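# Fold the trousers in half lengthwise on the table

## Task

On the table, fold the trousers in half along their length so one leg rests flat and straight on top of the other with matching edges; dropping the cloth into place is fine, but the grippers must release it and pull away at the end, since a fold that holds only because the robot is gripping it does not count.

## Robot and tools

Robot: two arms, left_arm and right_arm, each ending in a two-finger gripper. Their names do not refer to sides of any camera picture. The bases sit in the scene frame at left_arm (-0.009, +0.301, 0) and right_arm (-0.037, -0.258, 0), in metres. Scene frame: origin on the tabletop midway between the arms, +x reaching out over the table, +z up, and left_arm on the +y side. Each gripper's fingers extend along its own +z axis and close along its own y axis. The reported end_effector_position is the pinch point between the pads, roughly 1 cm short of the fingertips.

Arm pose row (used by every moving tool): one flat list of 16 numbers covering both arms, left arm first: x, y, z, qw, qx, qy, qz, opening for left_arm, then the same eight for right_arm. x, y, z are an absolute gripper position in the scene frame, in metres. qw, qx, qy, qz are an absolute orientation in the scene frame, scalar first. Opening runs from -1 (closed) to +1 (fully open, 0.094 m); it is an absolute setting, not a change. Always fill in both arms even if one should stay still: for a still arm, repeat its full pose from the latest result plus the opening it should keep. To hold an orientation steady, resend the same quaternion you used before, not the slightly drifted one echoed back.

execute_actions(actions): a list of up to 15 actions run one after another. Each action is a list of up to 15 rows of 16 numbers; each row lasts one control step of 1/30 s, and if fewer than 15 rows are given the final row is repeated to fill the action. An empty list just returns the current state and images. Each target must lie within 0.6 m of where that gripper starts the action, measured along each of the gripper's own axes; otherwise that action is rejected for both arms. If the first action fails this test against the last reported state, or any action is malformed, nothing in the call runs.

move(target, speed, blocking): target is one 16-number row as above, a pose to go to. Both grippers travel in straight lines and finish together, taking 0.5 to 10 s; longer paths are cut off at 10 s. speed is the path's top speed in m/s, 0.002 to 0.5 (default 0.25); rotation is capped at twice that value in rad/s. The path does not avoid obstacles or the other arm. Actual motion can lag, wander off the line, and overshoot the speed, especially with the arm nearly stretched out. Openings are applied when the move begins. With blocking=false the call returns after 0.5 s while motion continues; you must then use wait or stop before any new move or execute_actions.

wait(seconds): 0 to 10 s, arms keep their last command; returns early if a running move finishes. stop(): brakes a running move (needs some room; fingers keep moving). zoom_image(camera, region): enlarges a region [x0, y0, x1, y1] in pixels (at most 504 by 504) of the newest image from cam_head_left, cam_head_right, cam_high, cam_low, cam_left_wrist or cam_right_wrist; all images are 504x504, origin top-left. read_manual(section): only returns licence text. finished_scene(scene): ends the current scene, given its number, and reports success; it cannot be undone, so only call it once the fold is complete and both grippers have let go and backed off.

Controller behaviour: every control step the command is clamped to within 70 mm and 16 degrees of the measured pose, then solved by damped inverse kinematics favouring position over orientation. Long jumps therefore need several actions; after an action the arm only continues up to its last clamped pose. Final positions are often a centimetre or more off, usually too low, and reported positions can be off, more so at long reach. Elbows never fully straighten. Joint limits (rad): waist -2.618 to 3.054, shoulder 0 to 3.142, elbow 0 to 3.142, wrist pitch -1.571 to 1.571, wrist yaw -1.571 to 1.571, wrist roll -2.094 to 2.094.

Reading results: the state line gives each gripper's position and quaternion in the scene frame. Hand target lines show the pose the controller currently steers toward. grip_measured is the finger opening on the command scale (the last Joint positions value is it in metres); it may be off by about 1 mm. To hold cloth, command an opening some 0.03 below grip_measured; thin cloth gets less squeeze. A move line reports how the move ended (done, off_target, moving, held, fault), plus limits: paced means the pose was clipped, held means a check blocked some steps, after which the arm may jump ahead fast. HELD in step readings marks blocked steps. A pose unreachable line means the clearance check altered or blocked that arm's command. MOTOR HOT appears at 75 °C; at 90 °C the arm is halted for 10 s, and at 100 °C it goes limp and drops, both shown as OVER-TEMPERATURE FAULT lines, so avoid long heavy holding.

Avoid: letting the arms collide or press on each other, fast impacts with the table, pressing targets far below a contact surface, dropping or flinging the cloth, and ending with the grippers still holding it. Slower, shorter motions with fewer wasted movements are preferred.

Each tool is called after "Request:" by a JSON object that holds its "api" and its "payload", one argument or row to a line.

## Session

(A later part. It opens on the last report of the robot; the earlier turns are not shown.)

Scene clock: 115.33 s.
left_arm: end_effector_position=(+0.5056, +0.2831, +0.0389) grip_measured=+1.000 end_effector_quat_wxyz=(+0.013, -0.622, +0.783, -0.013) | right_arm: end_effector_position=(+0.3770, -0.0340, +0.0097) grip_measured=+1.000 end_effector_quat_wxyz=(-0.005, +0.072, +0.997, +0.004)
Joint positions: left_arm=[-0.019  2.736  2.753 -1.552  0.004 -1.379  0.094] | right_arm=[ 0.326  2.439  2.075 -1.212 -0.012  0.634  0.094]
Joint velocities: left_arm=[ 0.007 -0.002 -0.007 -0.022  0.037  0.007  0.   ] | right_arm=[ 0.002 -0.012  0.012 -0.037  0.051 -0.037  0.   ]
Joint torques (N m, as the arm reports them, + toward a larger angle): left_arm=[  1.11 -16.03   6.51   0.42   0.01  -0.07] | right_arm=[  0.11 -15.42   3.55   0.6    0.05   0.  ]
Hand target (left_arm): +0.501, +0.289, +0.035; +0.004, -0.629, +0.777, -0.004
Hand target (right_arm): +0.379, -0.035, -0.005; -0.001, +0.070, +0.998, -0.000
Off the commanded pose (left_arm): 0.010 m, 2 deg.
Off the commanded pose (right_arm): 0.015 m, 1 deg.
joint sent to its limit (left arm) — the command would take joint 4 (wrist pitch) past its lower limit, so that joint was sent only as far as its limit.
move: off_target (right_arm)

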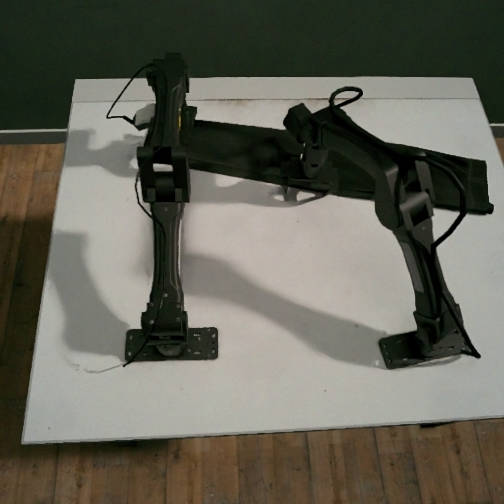

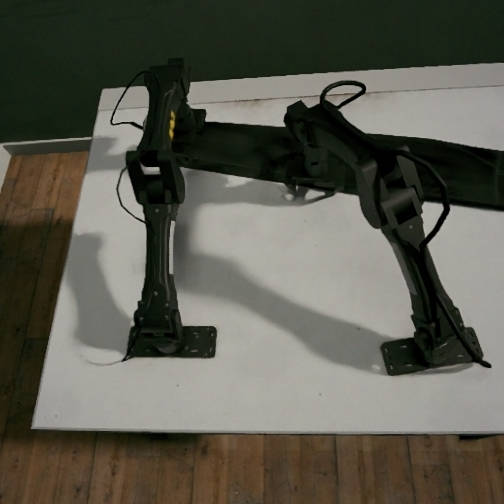

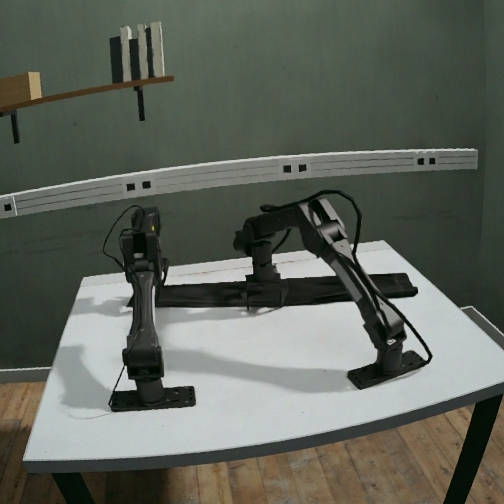

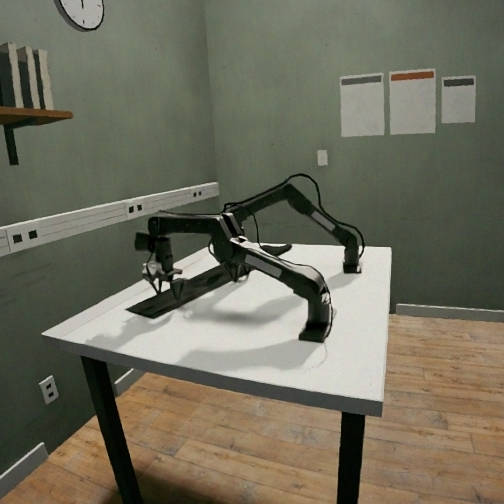

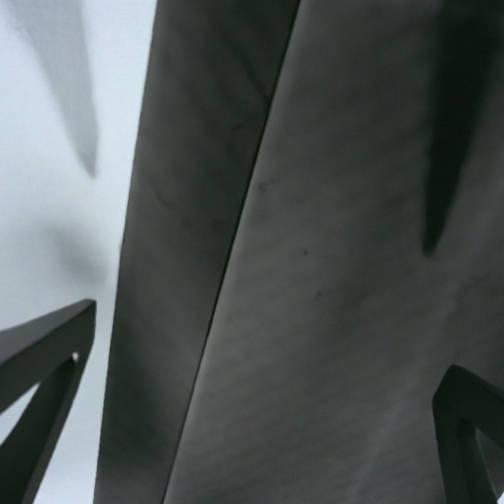

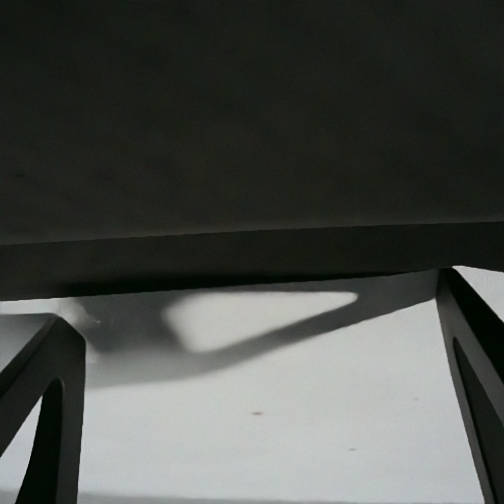

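Request:
{"api": "move", "payload": {
  "target": [0.488,0.295,-0.012,0.015,-0.629,0.777,-0.012,1, 0.38,-0.035,-0.005,0,0.07,0.997,0,1],
  "speed": 0.05
}}

Request:
{"api": "execute_actions", "payload": {
  "actions": [
    [[0.488,0.295,-0.012,0.015,-0.629,0.777,-0.012,0.75, 0.38,-0.035,-0.005,0,0.07,0.997,0,1]],
    [[0.488,0.295,-0.012,0.015,-0.629,0.777,-0.012,0.5, 0.38,-0.035,-0.005,0,0.07,0.997,0,1]]
  ]
}}

Scene clock: 121.80 s.
left_arm: end_effector_position=(+0.4887, +0.2846, +0.0125) grip_measured=+1.000 end_effector_quat_wxyz=(+0.022, -0.623, +0.781, -0.025) | right_arm: end_effector_position=(+0.3770, -0.0340, +0.0097) grip_measured=+1.000 end_effector_quat_wxyz=(-0.005, +0.072, +0.997, +0.004)
Joint positions: left_arm=[-0.015  2.495  2.187 -1.197  0.01  -1.379  0.094] | right_arm=[ 0.326  2.439  2.075 -1.212 -0.012  0.634  0.094]
Joint velocities: left_arm=[-0.017 -0.022 -0.027  0.081  0.022 -0.037  0.   ] | right_arm=[ 0.002 -0.007 -0.012 -0.007 -0.037 -0.037  0.   ]
Joint torques (N m, as the arm reports them, + toward a larger angle): left_arm=[  1.73 -13.62   2.87   1.05  -0.05   0.02] | right_arm=[  0.07 -15.49   3.55   0.56   0.04  -0.06]
Hand target (left_arm): +0.485, +0.295, -0.011; +0.014, -0.629, +0.777, -0.012
Hand target (right_arm): +0.379, -0.035, -0.005; -0.001, +0.070, +0.998, -0.000
Off the commanded pose (left_arm): 0.027 m, 2 deg.
Off the commanded pose (right_arm): 0.015 m, 1 deg.
move: off_target (left_arm, right_arm)

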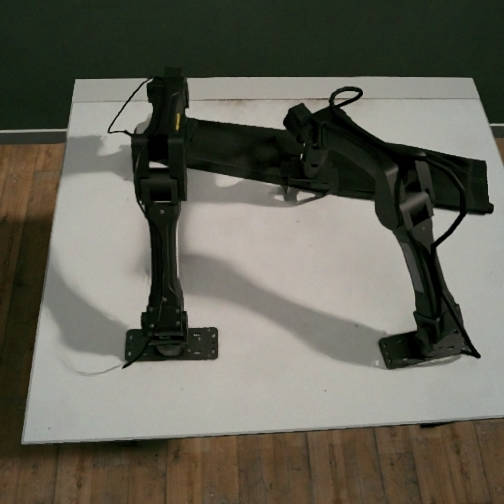

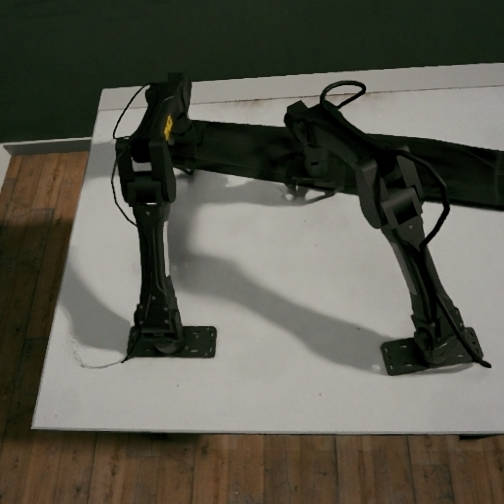

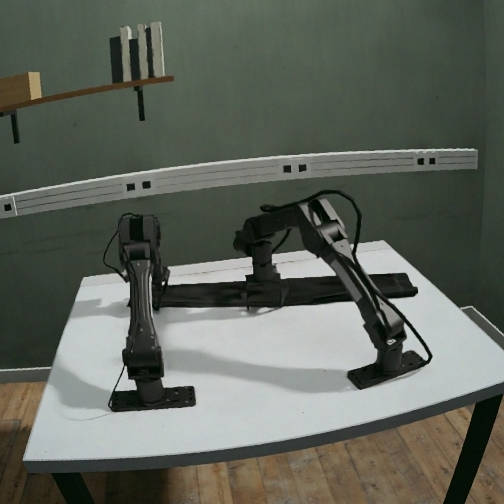

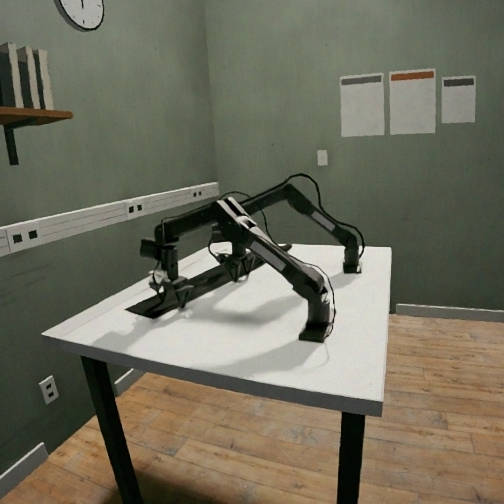

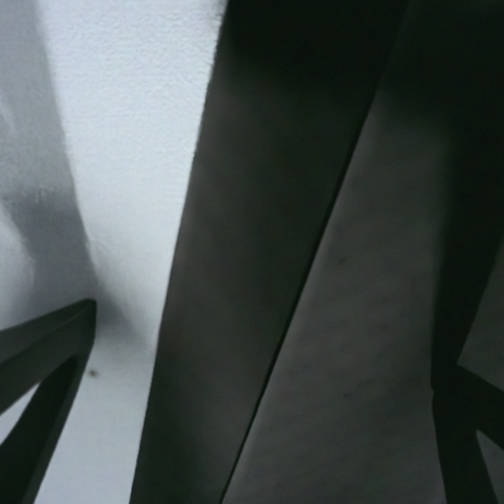

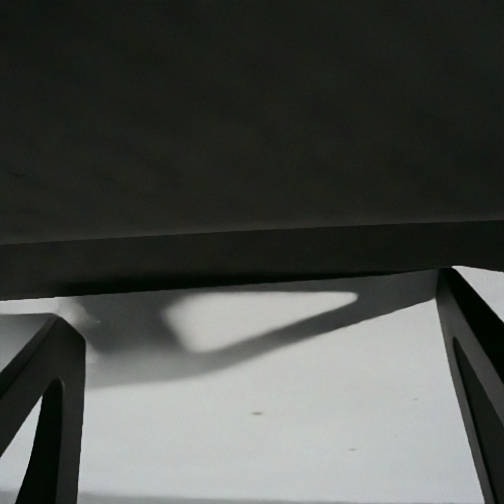

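Scene clock: 122.80 s.
left_arm: end_effector_position=(+0.4895, +0.2860, +0.0125) grip_measured=+0.503 end_effector_quat_wxyz=(+0.022, -0.625, +0.780, -0.026) | right_arm: end_effector_position=(+0.3770, -0.0340, +0.0097) grip_measured=+1.000 end_effector_quat_wxyz=(-0.005, +0.072, +0.997, +0.004)
Joint positions: left_arm=[-0.012  2.495  2.187 -1.194  0.011 -1.379  0.071] | right_arm=[ 0.326  2.439  2.075 -1.212 -0.012  0.634  0.094]
Joint velocities: left_arm=[-0.007 -0.017  0.002 -0.022  0.066  0.051 -0.   ] | right_arm=[-0.007 -0.012 -0.007 -0.051  0.007 -0.037  0.   ]
Joint torques (N m, as the arm reports them, + toward a larger angle): left_arm=[  1.37 -13.09   3.85   0.98  -0.05   0.02] | right_arm=[ -0.01 -15.59   3.71   0.52   0.06  -0.04]
Hand target (left_arm): +0.487, +0.295, -0.011; +0.015, -0.629, +0.777, -0.012
Hand target (right_arm): +0.379, -0.035, -0.005; -0.001, +0.070, +0.998, -0.000
Off the commanded pose (left_arm): 0.026 m, 2 deg.
Off the commanded pose (right_arm): 0.015 m, 1 deg.
Step readings (end_effector_position; steps 1 to 15: 1st action; 16 to 30: 2nd action):
0: left_arm (+0.4887, +0.2846, +0.0125) | right_arm (+0.3770, -0.0340, +0.0097)
1: left_arm (+0.4886, +0.2845, +0.0125) | right_arm (+0.3770, -0.0340, +0.0097)
2: left_arm (+0.4875, +0.2850, +0.0124) | right_arm (+0.3770, -0.0340, +0.0097)
4: left_arm (+0.4872, +0.2856, +0.0124) | right_arm (+0.3770, -0.0340, +0.0097)
8: left_arm (+0.4872, +0.2855, +0.0124) | right_arm (+0.3770, -0.0340, +0.0097)
15: left_arm (+0.4872, +0.2855, +0.0124) | right_arm (+0.3770, -0.0340, +0.0097)
16: left_arm (+0.4875, +0.2855, +0.0124) | right_arm (+0.3770, -0.0340, +0.0097)
17: left_arm (+0.4883, +0.2859, +0.0124) | right_arm (+0.3770, -0.0340, +0.0097)
19: left_arm (+0.4894, +0.2860, +0.0125) | right_arm (+0.3770, -0.0340, +0.0097)
23: left_arm (+0.4895, +0.2860, +0.0125) | right_arm (+0.3770, -0.0340, +0.0097)
30: end_effector_position above

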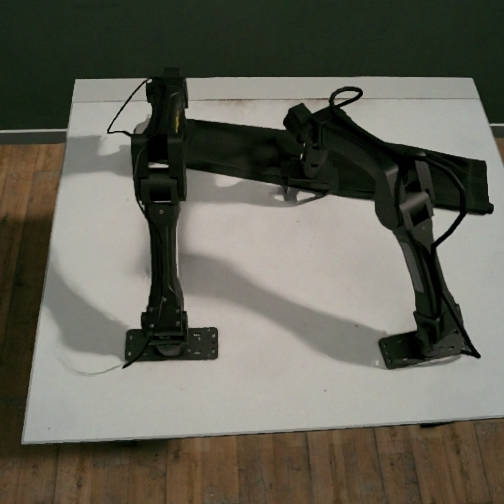

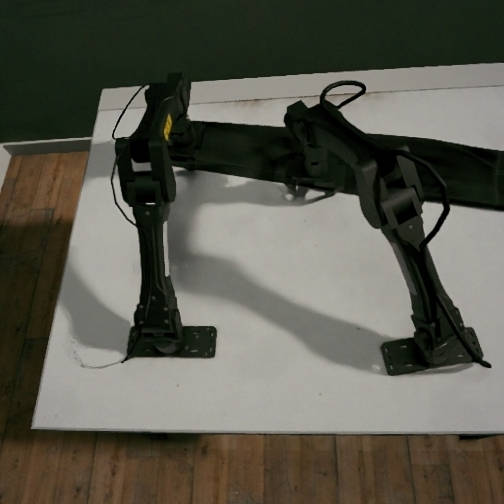

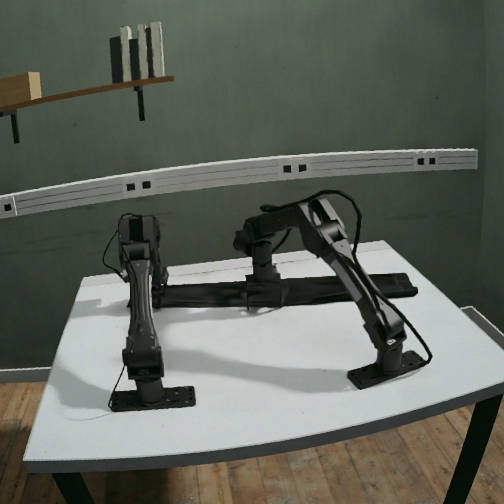

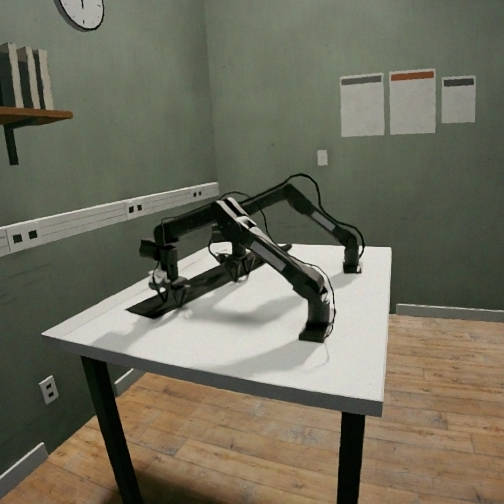

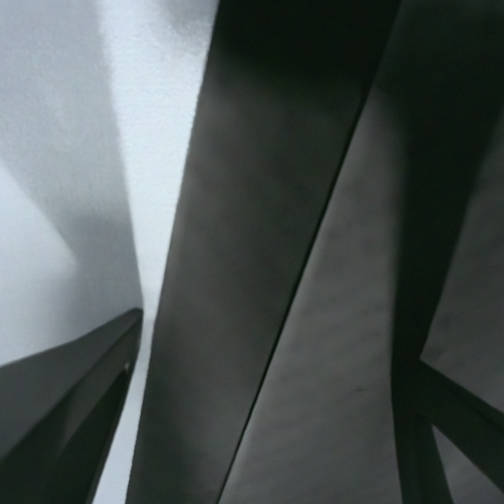

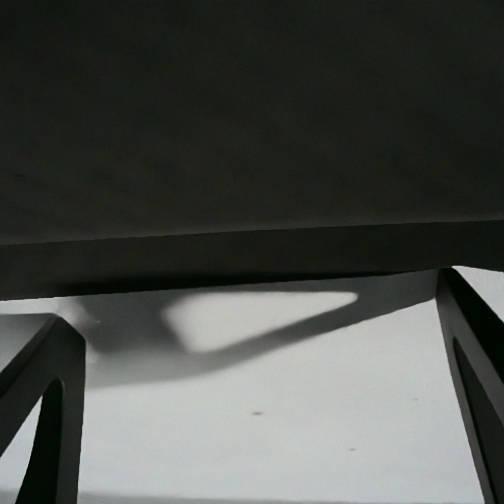

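Request:
{"api": "move", "payload": {
  "target": [0.47,0.29,0.12,0.015,-0.629,0.777,-0.012,0.5,0.36,-0.04,0.12,0,0.07,0.997,0,1],
  "speed": 0.15
}}

Request:
{"api": "move", "payload": {
  "target": [0.3,0.45,0.2,0.015,-0.629,0.777,-0.012,0.5,0.25,-0.4,0.2,0,0.07,0.997,0,1]
}}

Scene clock: 149.40 s.
left_arm: end_effector_position=(+0.4765, +0.2864, +0.1183) grip_measured=+0.503 end_effector_quat_wxyz=(+0.033, -0.625, +0.779, -0.035) | right_arm: end_effector_position=(+0.3617, -0.0422, +0.1080) grip_measured=+1.000 end_effector_quat_wxyz=(-0.005, +0.072, +0.997, +0.004)
Joint positions: left_arm=[-0.012  2.448  2.523 -1.551  0.011 -1.38   0.071] | right_arm=[ 0.326  2.36   2.326 -1.541 -0.012  0.634  0.094]
Joint velocities: left_arm=[-0.012 -0.007 -0.027 -0.081 -0.022  0.007 -0.   ] | right_arm=[ 0.007 -0.027  0.012 -0.066  0.037  0.037  0.   ]
Joint torques (N m, as the arm reports them, + toward a larger angle): left_arm=[  0.26 -15.8    5.77   0.52  -0.06  -0.05] | right_arm=[  0.96 -17.17   7.27  -0.02   0.05   0.07]
Hand target (left_arm): +0.471, +0.290, +0.120; +0.029, -0.629, +0.777, -0.024
Hand target (right_arm): +0.361, -0.039, +0.120; +0.008, +0.070, +0.997, +0.005
Off the commanded pose (left_arm): 0.008 m, 3 deg.
Off the commanded pose (right_arm): 0.012 m, 1 deg.
joint sent to its limit (left arm) — the command would take joint 4 (wrist pitch) past its lower limit, so that joint was sent only as far as its limit.
joint sent to its limit (right arm) — the command would take joint 4 (wrist pitch) past its lower limit, so that joint was sent only as far as its limit.
move: off_target (left_arm, right_arm)

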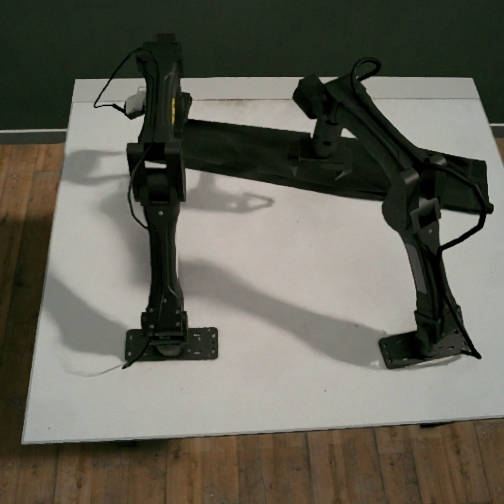

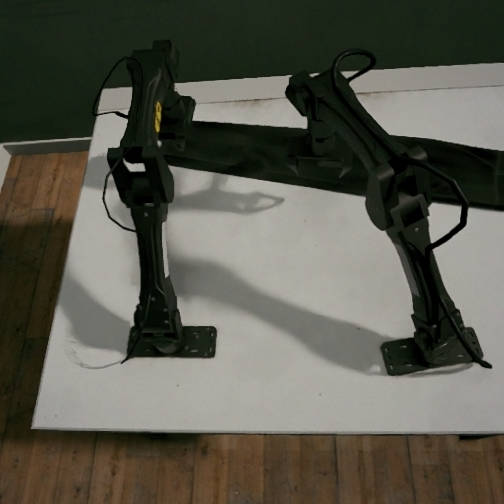

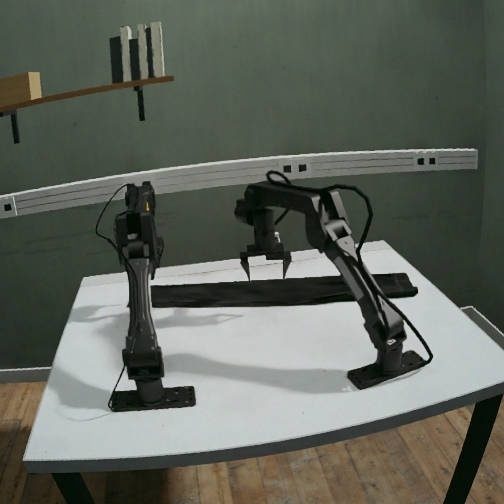

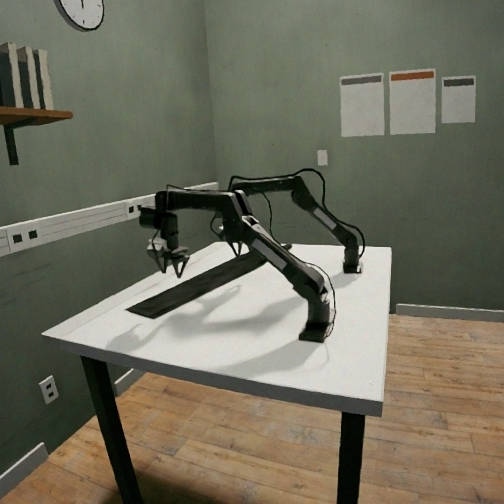

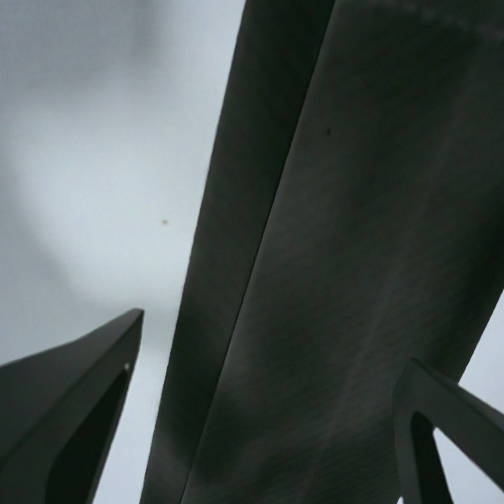

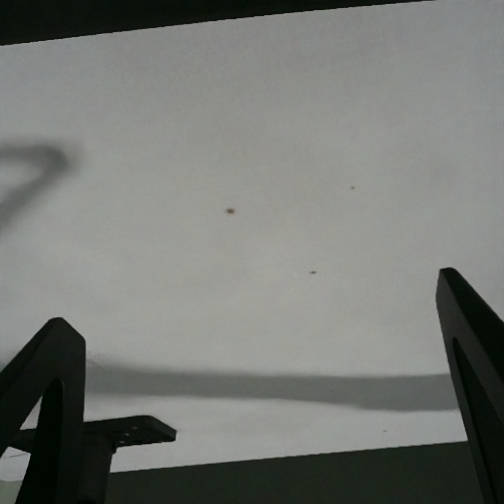

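Scene clock: 151.60 s.
left_arm: end_effector_position=(+0.3083, +0.4521, +0.2003) grip_measured=+0.503 end_effector_quat_wxyz=(+0.035, -0.631, +0.775, -0.019) | right_arm: end_effector_position=(+0.2441, -0.4004, +0.1860) grip_measured=+1.000 end_effector_quat_wxyz=(+0.002, +0.077, +0.997, -0.005)
Joint positions: left_arm=[ 0.468  1.847  1.91  -1.557  0.021 -0.917  0.071] | right_arm=[-0.631  1.75   1.734 -1.547  0.008 -0.314  0.094]
Joint velocities: left_arm=[-0.012 -0.022  0.012 -0.037 -0.037 -0.051  0.   ] | right_arm=[-0.007 -0.007  0.002  0.007 -0.022 -0.022  0.   ]
Joint torques (N m, as the arm reports them, + toward a larger angle): left_arm=[  0.32 -10.82   4.15   0.52   0.1    0.06] | right_arm=[ -0.04 -11.39   7.77   0.09  -0.08  -0.06]
Hand target (left_arm): +0.301, +0.448, +0.200; +0.022, -0.629, +0.777, -0.019
Hand target (right_arm): +0.246, -0.400, +0.199; +0.022, +0.071, +0.997, -0.012
Off the commanded pose (left_arm): 0.009 m, 2 deg.
Off the commanded pose (right_arm): 0.015 m, 1 deg.
joint sent to its limit (left arm) — the command would take joint 4 (wrist pitch) past its lower limit, so that joint was sent only as far as its limit.
joint sent to its limit (right arm) — the command would take joint 4 (wrist pitch) past its lower limit, so that joint was sent only as far as its limit.
move: off_target (right_arm)

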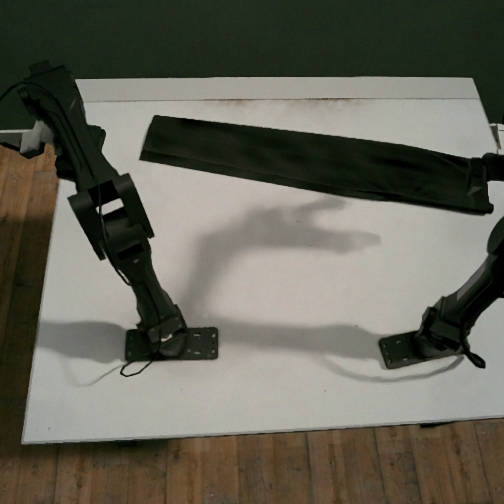

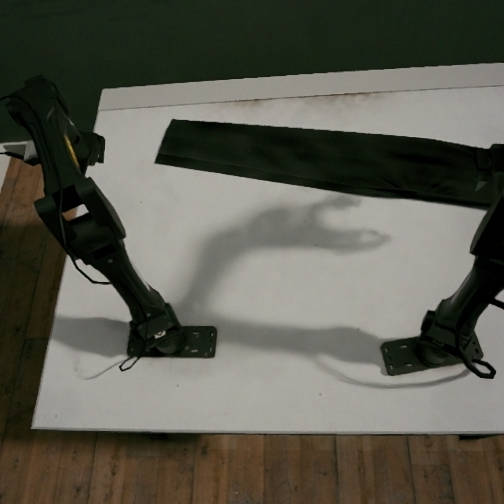

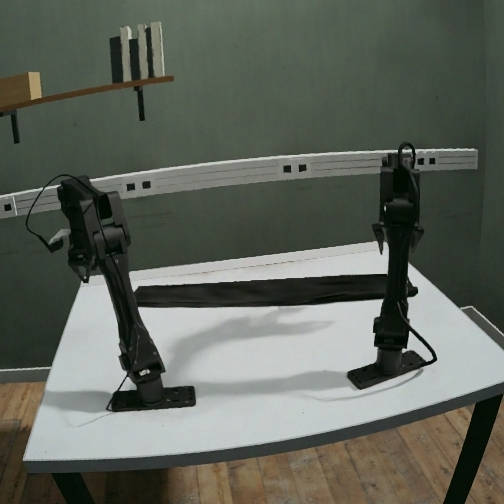

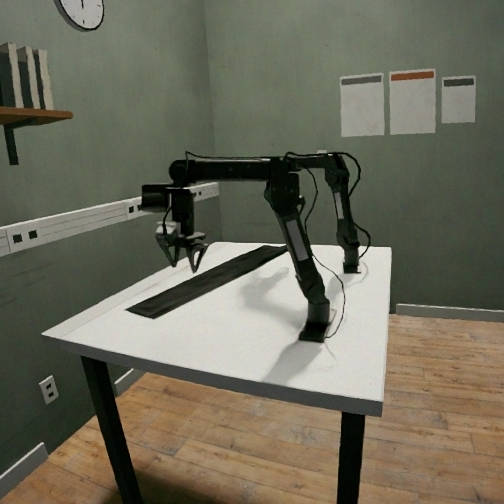

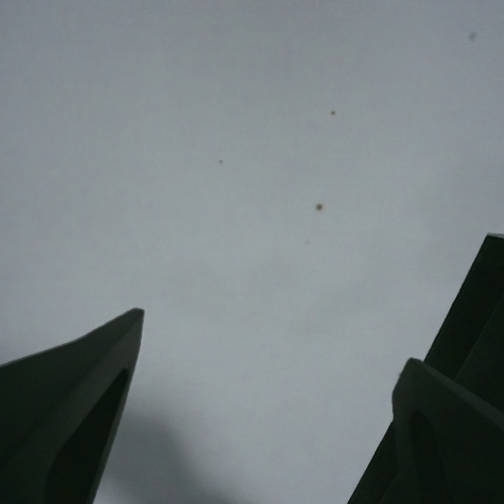

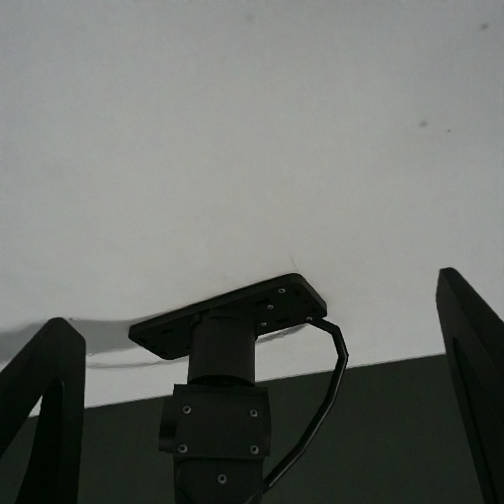

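Request:
{"api": "move", "payload": {
  "target": [0.65,0.30,0.06,0.34,0.07,0.94,0,0.6,0.395,0.12,0.05,0.199,0,0.966,0.166,-1],
  "speed": 0.2
}}

Request:
{"api": "move", "payload": {
  "target": [0.655,0.30,-0.005,0.34,0.07,0.94,0,0.6,0.40,0.12,-0.005,0.199,0,0.966,0.166,-1],
  "speed": 0.04
}}

Scene clock: 169.67 s.
left_arm: end_effector_position=(+0.6514, +0.3090, +0.0613) grip_measured=+0.597 end_effector_quat_wxyz=(+0.348, +0.059, +0.935, +0.015) | right_arm: end_effector_position=(+0.3912, +0.1137, +0.0423) grip_measured=-0.990 end_effector_quat_wxyz=(+0.189, +0.001, +0.968, +0.163)
Joint positions: left_arm=[ 0.033  2.601  2.341 -0.598  0.023  0.134  0.075] | right_arm=[ 0.551  2.321  1.873 -0.619  0.002  0.716  0.   ]
Joint velocities: left_arm=[-0.012 -0.012  0.012 -0.007 -0.051 -0.022 -0.001] | right_arm=[ 0.007  0.007  0.007  0.022 -0.051  0.037 -0.   ]
Joint torques (N m, as the arm reports them, + toward a larger angle): left_arm=[ -0.92 -17.24   7.64   1.51   0.16   0.06] | right_arm=[  0.23 -16.01   8.51   1.09   0.12   0.05]
Hand target (left_arm): +0.649, +0.301, +0.057; +0.340, +0.070, +0.938, +0.008
Hand target (right_arm): +0.399, +0.119, +0.050; +0.206, +0.003, +0.964, +0.167
Off the commanded pose (left_arm): 0.009 m, 2 deg.
Off the commanded pose (right_arm): 0.011 m, 1 deg.
move: off_target (right_arm)

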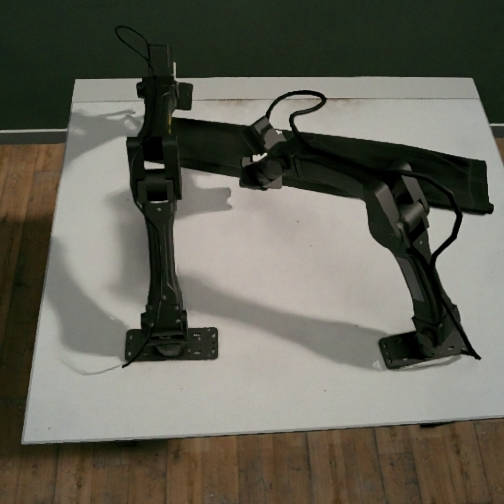

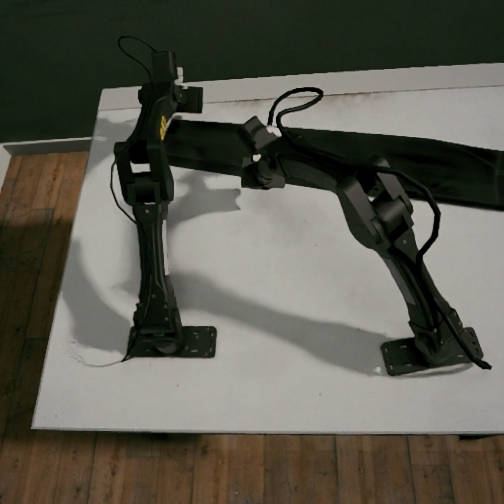

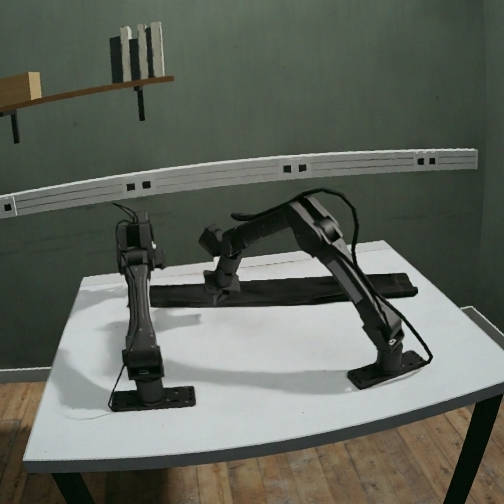

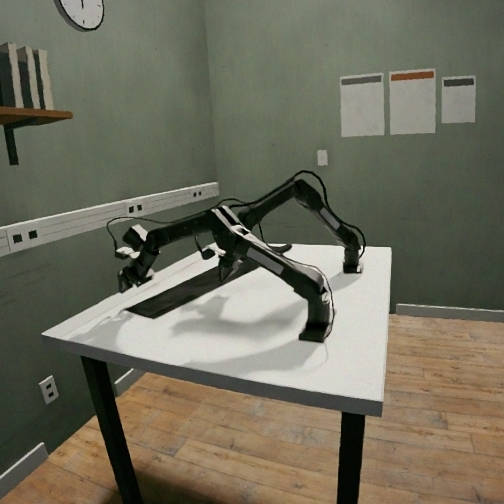

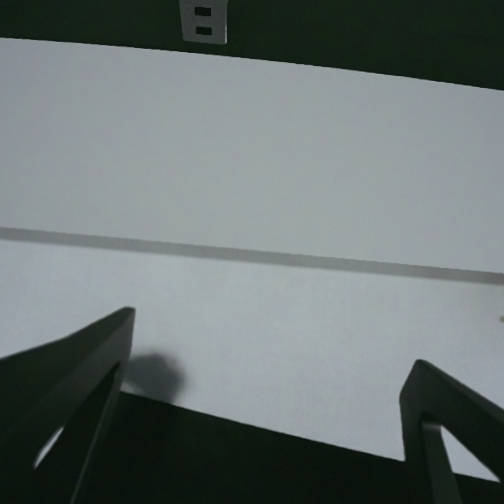

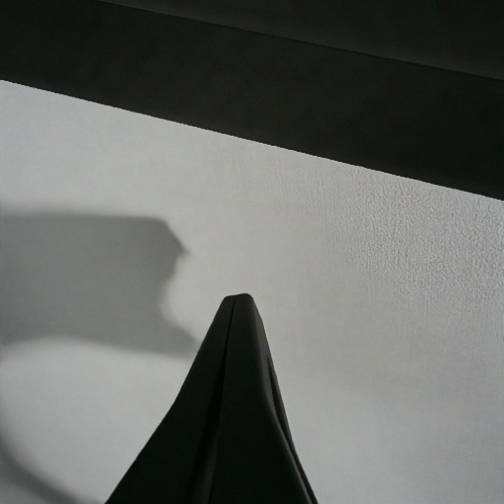

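Scene clock: 171.63 s.
left_arm: end_effector_position=(+0.6595, +0.3056, +0.0150) grip_measured=+0.597 end_effector_quat_wxyz=(+0.356, +0.063, +0.932, +0.007) | right_arm: end_effector_position=(+0.4035, +0.1245, +0.0146) grip_measured=-0.990 end_effector_quat_wxyz=(+0.208, +0.001, +0.962, +0.179)
Joint positions: left_arm=[ 0.033  2.667  2.273 -0.451  0.043  0.134  0.075] | right_arm=[ 0.551  2.381  1.839 -0.473  0.002  0.716  0.   ]
Joint velocities: left_arm=[-0.002 -0.002  0.007  0.022 -0.007  0.037 -0.001] | right_arm=[-0.007  0.022  0.002  0.007 -0.051 -0.066 -0.   ]
Joint torques (N m, as the arm reports them, + toward a larger angle): left_arm=[ -0.53 -16.75   5.25   1.74   0.16   0.05] | right_arm=[ -0.11 -15.34   4.98   1.13   0.04   0.01]
Hand target (left_arm): +0.654, +0.300, -0.004; +0.340, +0.070, +0.938, -0.000
Hand target (right_arm): +0.399, +0.119, -0.005; +0.199, +0.000, +0.966, +0.166
Off the commanded pose (left_arm): 0.021 m, 2 deg.
Off the commanded pose (right_arm): 0.020 m, 2 deg.
move: off_target (left_arm, right_arm)

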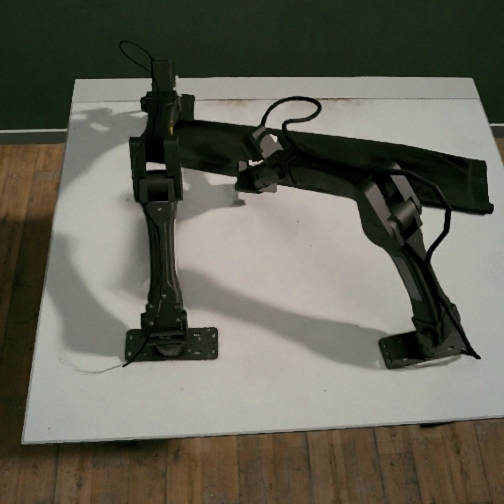

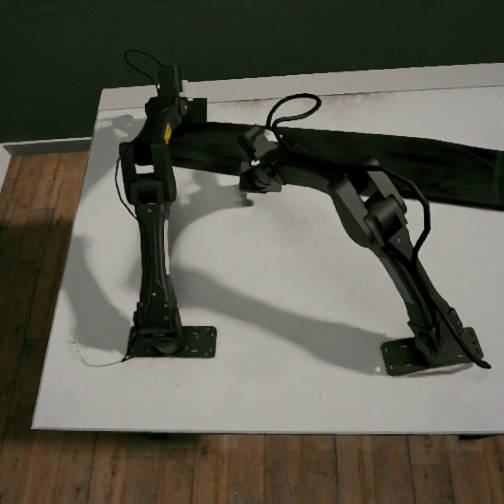

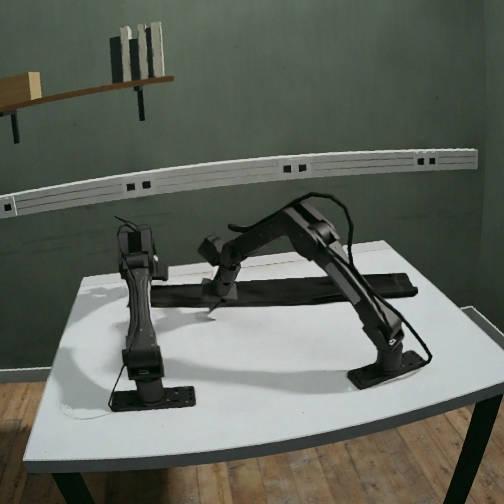

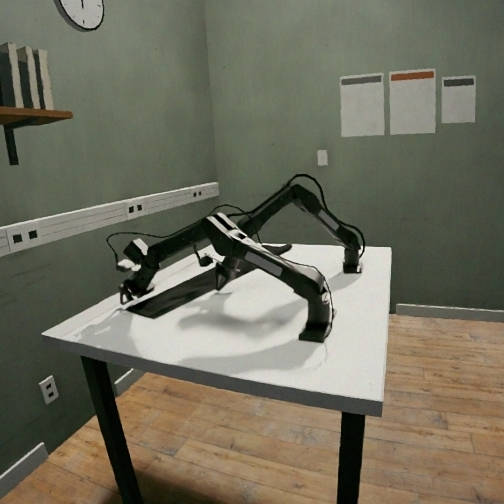

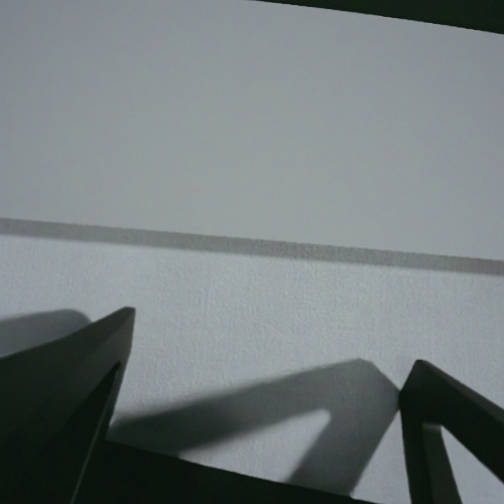

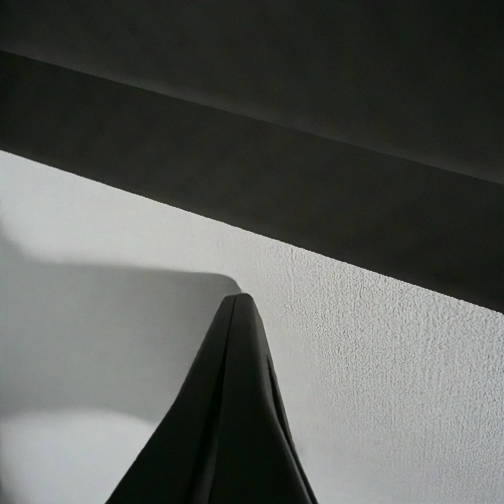

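Request:
{"api": "move", "payload": {
  "target": [0.625,0.305,-0.008,0.34,0.07,0.94,0,0.6,0.422,0.17,-0.008,0.199,0,0.966,0.166,-1],
  "speed": 0.03
}}

Request:
{"api": "move", "payload": {
  "target": [0.60,0.31,-0.008,0.34,0.07,0.94,0,0.6,0.422,0.17,-0.008,0.199,0,0.966,0.166,-1],
  "speed": 0.02
}}

Scene clock: 180.73 s.
left_arm: end_effector_position=(+0.6397, +0.3037, +0.0130) grip_measured=+0.597 end_effector_quat_wxyz=(+0.373, +0.064, +0.926, +0.004) | right_arm: end_effector_position=(+0.4340, +0.1729, +0.0151) grip_measured=-0.990 end_effector_quat_wxyz=(+0.221, +0.003, +0.956, +0.193)
Joint positions: left_arm=[ 0.033  2.537  1.989 -0.261  0.051  0.134  0.075] | right_arm=[ 0.581  2.618  2.259 -0.618  0.018  0.746  0.   ]
Joint velocities: left_arm=[-0.022  0.002  0.007  0.022 -0.022  0.022 -0.001] | right_arm=[ 0.007  0.007 -0.002 -0.051 -0.066 -0.007  0.   ]
Joint torques (N m, as the arm reports them, + toward a larger angle): left_arm=[  0.55 -17.27   4.31   1.41   0.16   0.1 ] | right_arm=[  1.04 -16.08   7.89   0.73   0.11  -0.02]
Hand target (left_arm): +0.624, +0.305, -0.008; +0.339, +0.070, +0.938, -0.000
Hand target (right_arm): +0.423, +0.170, -0.007; +0.200, -0.001, +0.965, +0.167
Off the commanded pose (left_arm): 0.026 m, 4 deg.
Off the commanded pose (right_arm): 0.026 m, 4 deg.
move: off_target (left_arm, right_arm)

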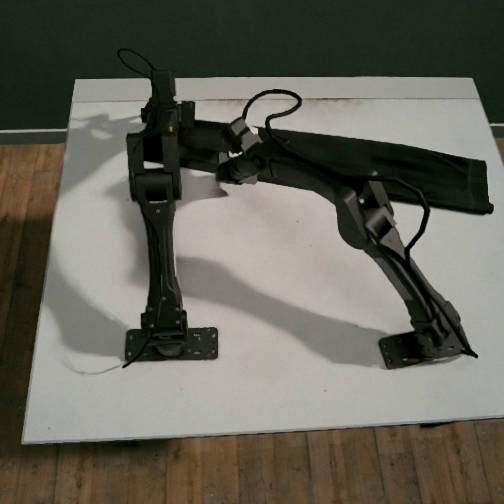

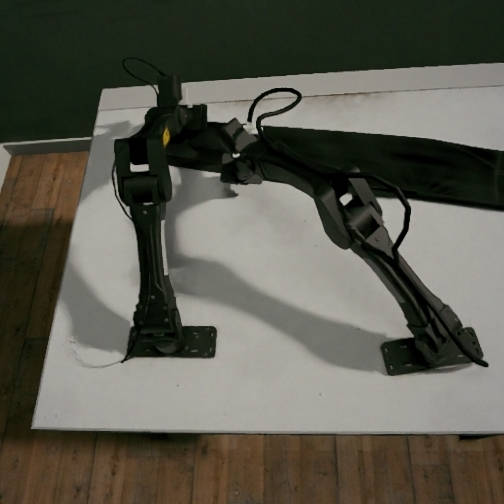

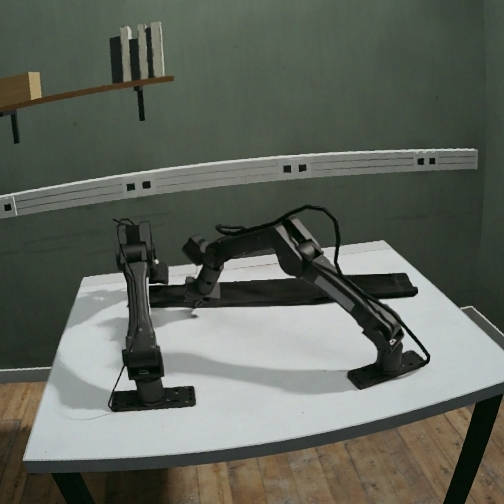

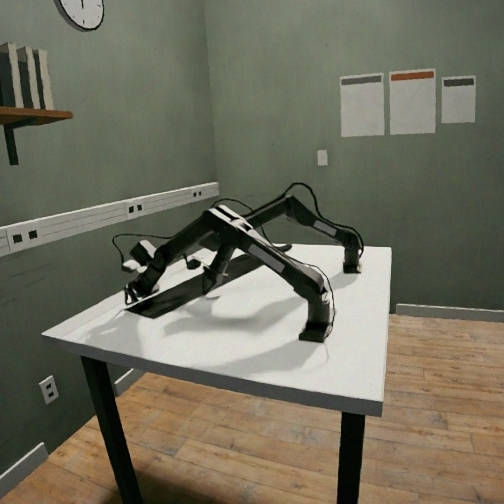

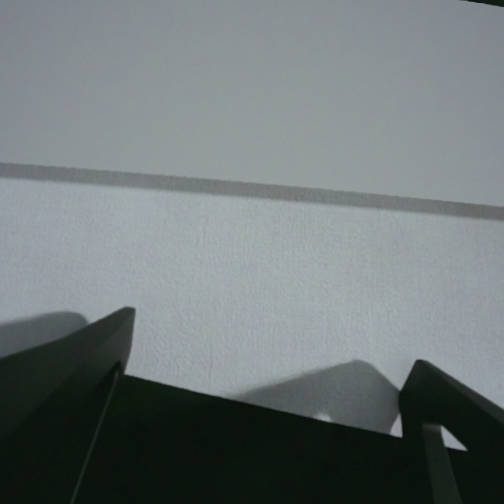

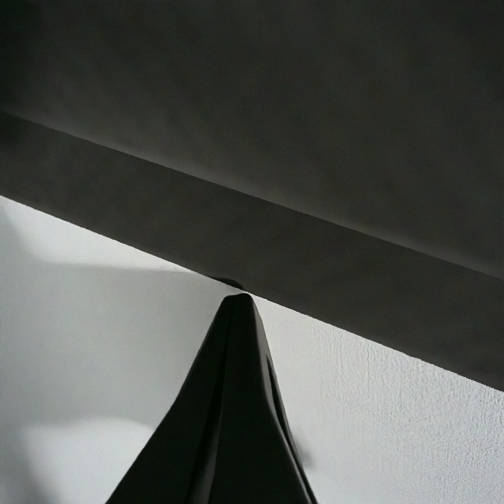

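Scene clock: 183.23 s.
left_arm: end_effector_position=(+0.6157, +0.3041, +0.0123) grip_measured=+0.597 end_effector_quat_wxyz=(+0.373, +0.067, +0.925, +0.000) | right_arm: end_effector_position=(+0.4339, +0.1728, +0.0148) grip_measured=-0.990 end_effector_quat_wxyz=(+0.221, +0.004, +0.956, +0.192)
Joint positions: left_arm=[ 0.038  2.437  1.798 -0.169  0.064  0.14   0.075] | right_arm=[ 0.581  2.618  2.259 -0.618  0.018  0.747  0.   ]
Joint velocities: left_arm=[-0.017 -0.007 -0.017 -0.095 -0.081 -0.007 -0.001] | right_arm=[-0.017 -0.022  0.012 -0.066  0.022 -0.022 -0.001]
Joint torques (N m, as the arm reports them, + toward a larger angle): left_arm=[  1.15 -16.49   4.11   1.4    0.11   0.11] | right_arm=[  1.15 -16.26   7.42   0.71   0.14   0.06]
Hand target (left_arm): +0.600, +0.310, -0.007; +0.340, +0.070, +0.938, -0.001
Hand target (right_arm): +0.422, +0.170, -0.008; +0.200, -0.001, +0.966, +0.166
Off the commanded pose (left_arm): 0.026 m, 4 deg.
Off the commanded pose (right_arm): 0.026 m, 4 deg.
move: off_target (left_arm, right_arm)

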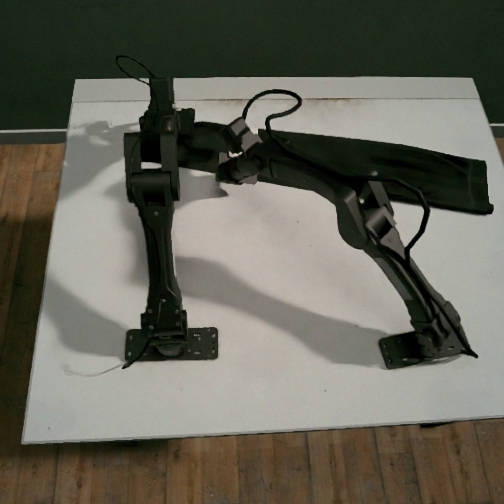

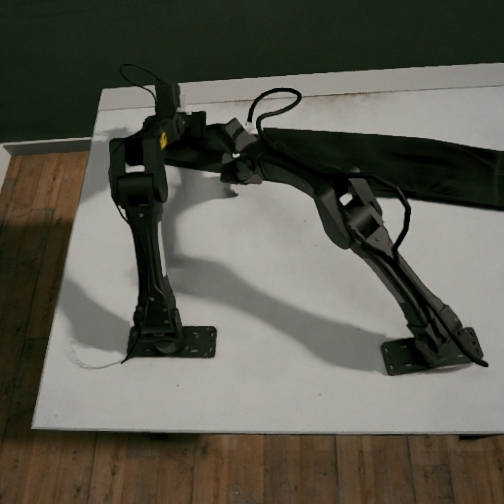

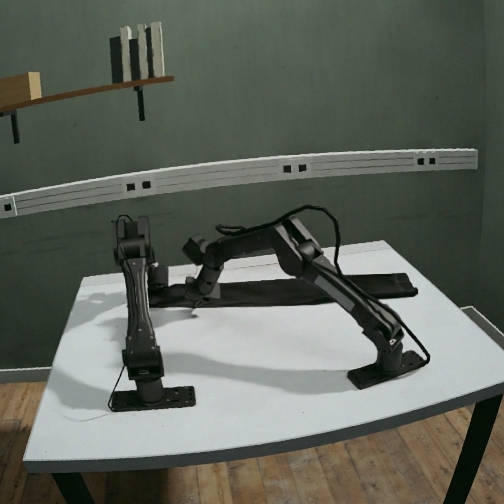

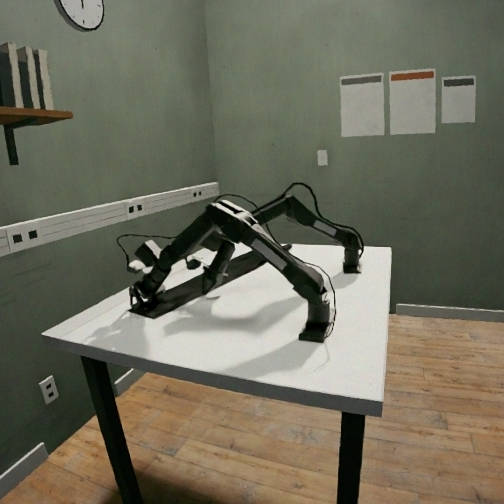

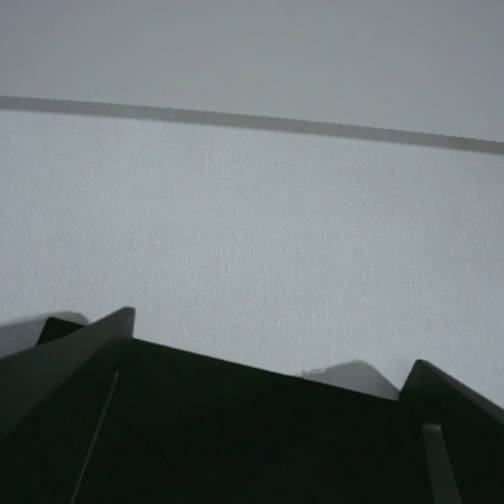

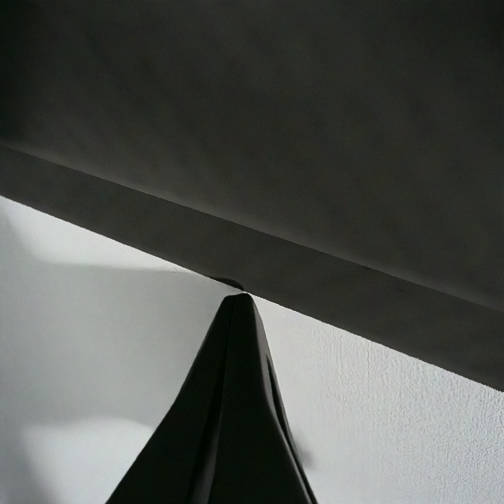

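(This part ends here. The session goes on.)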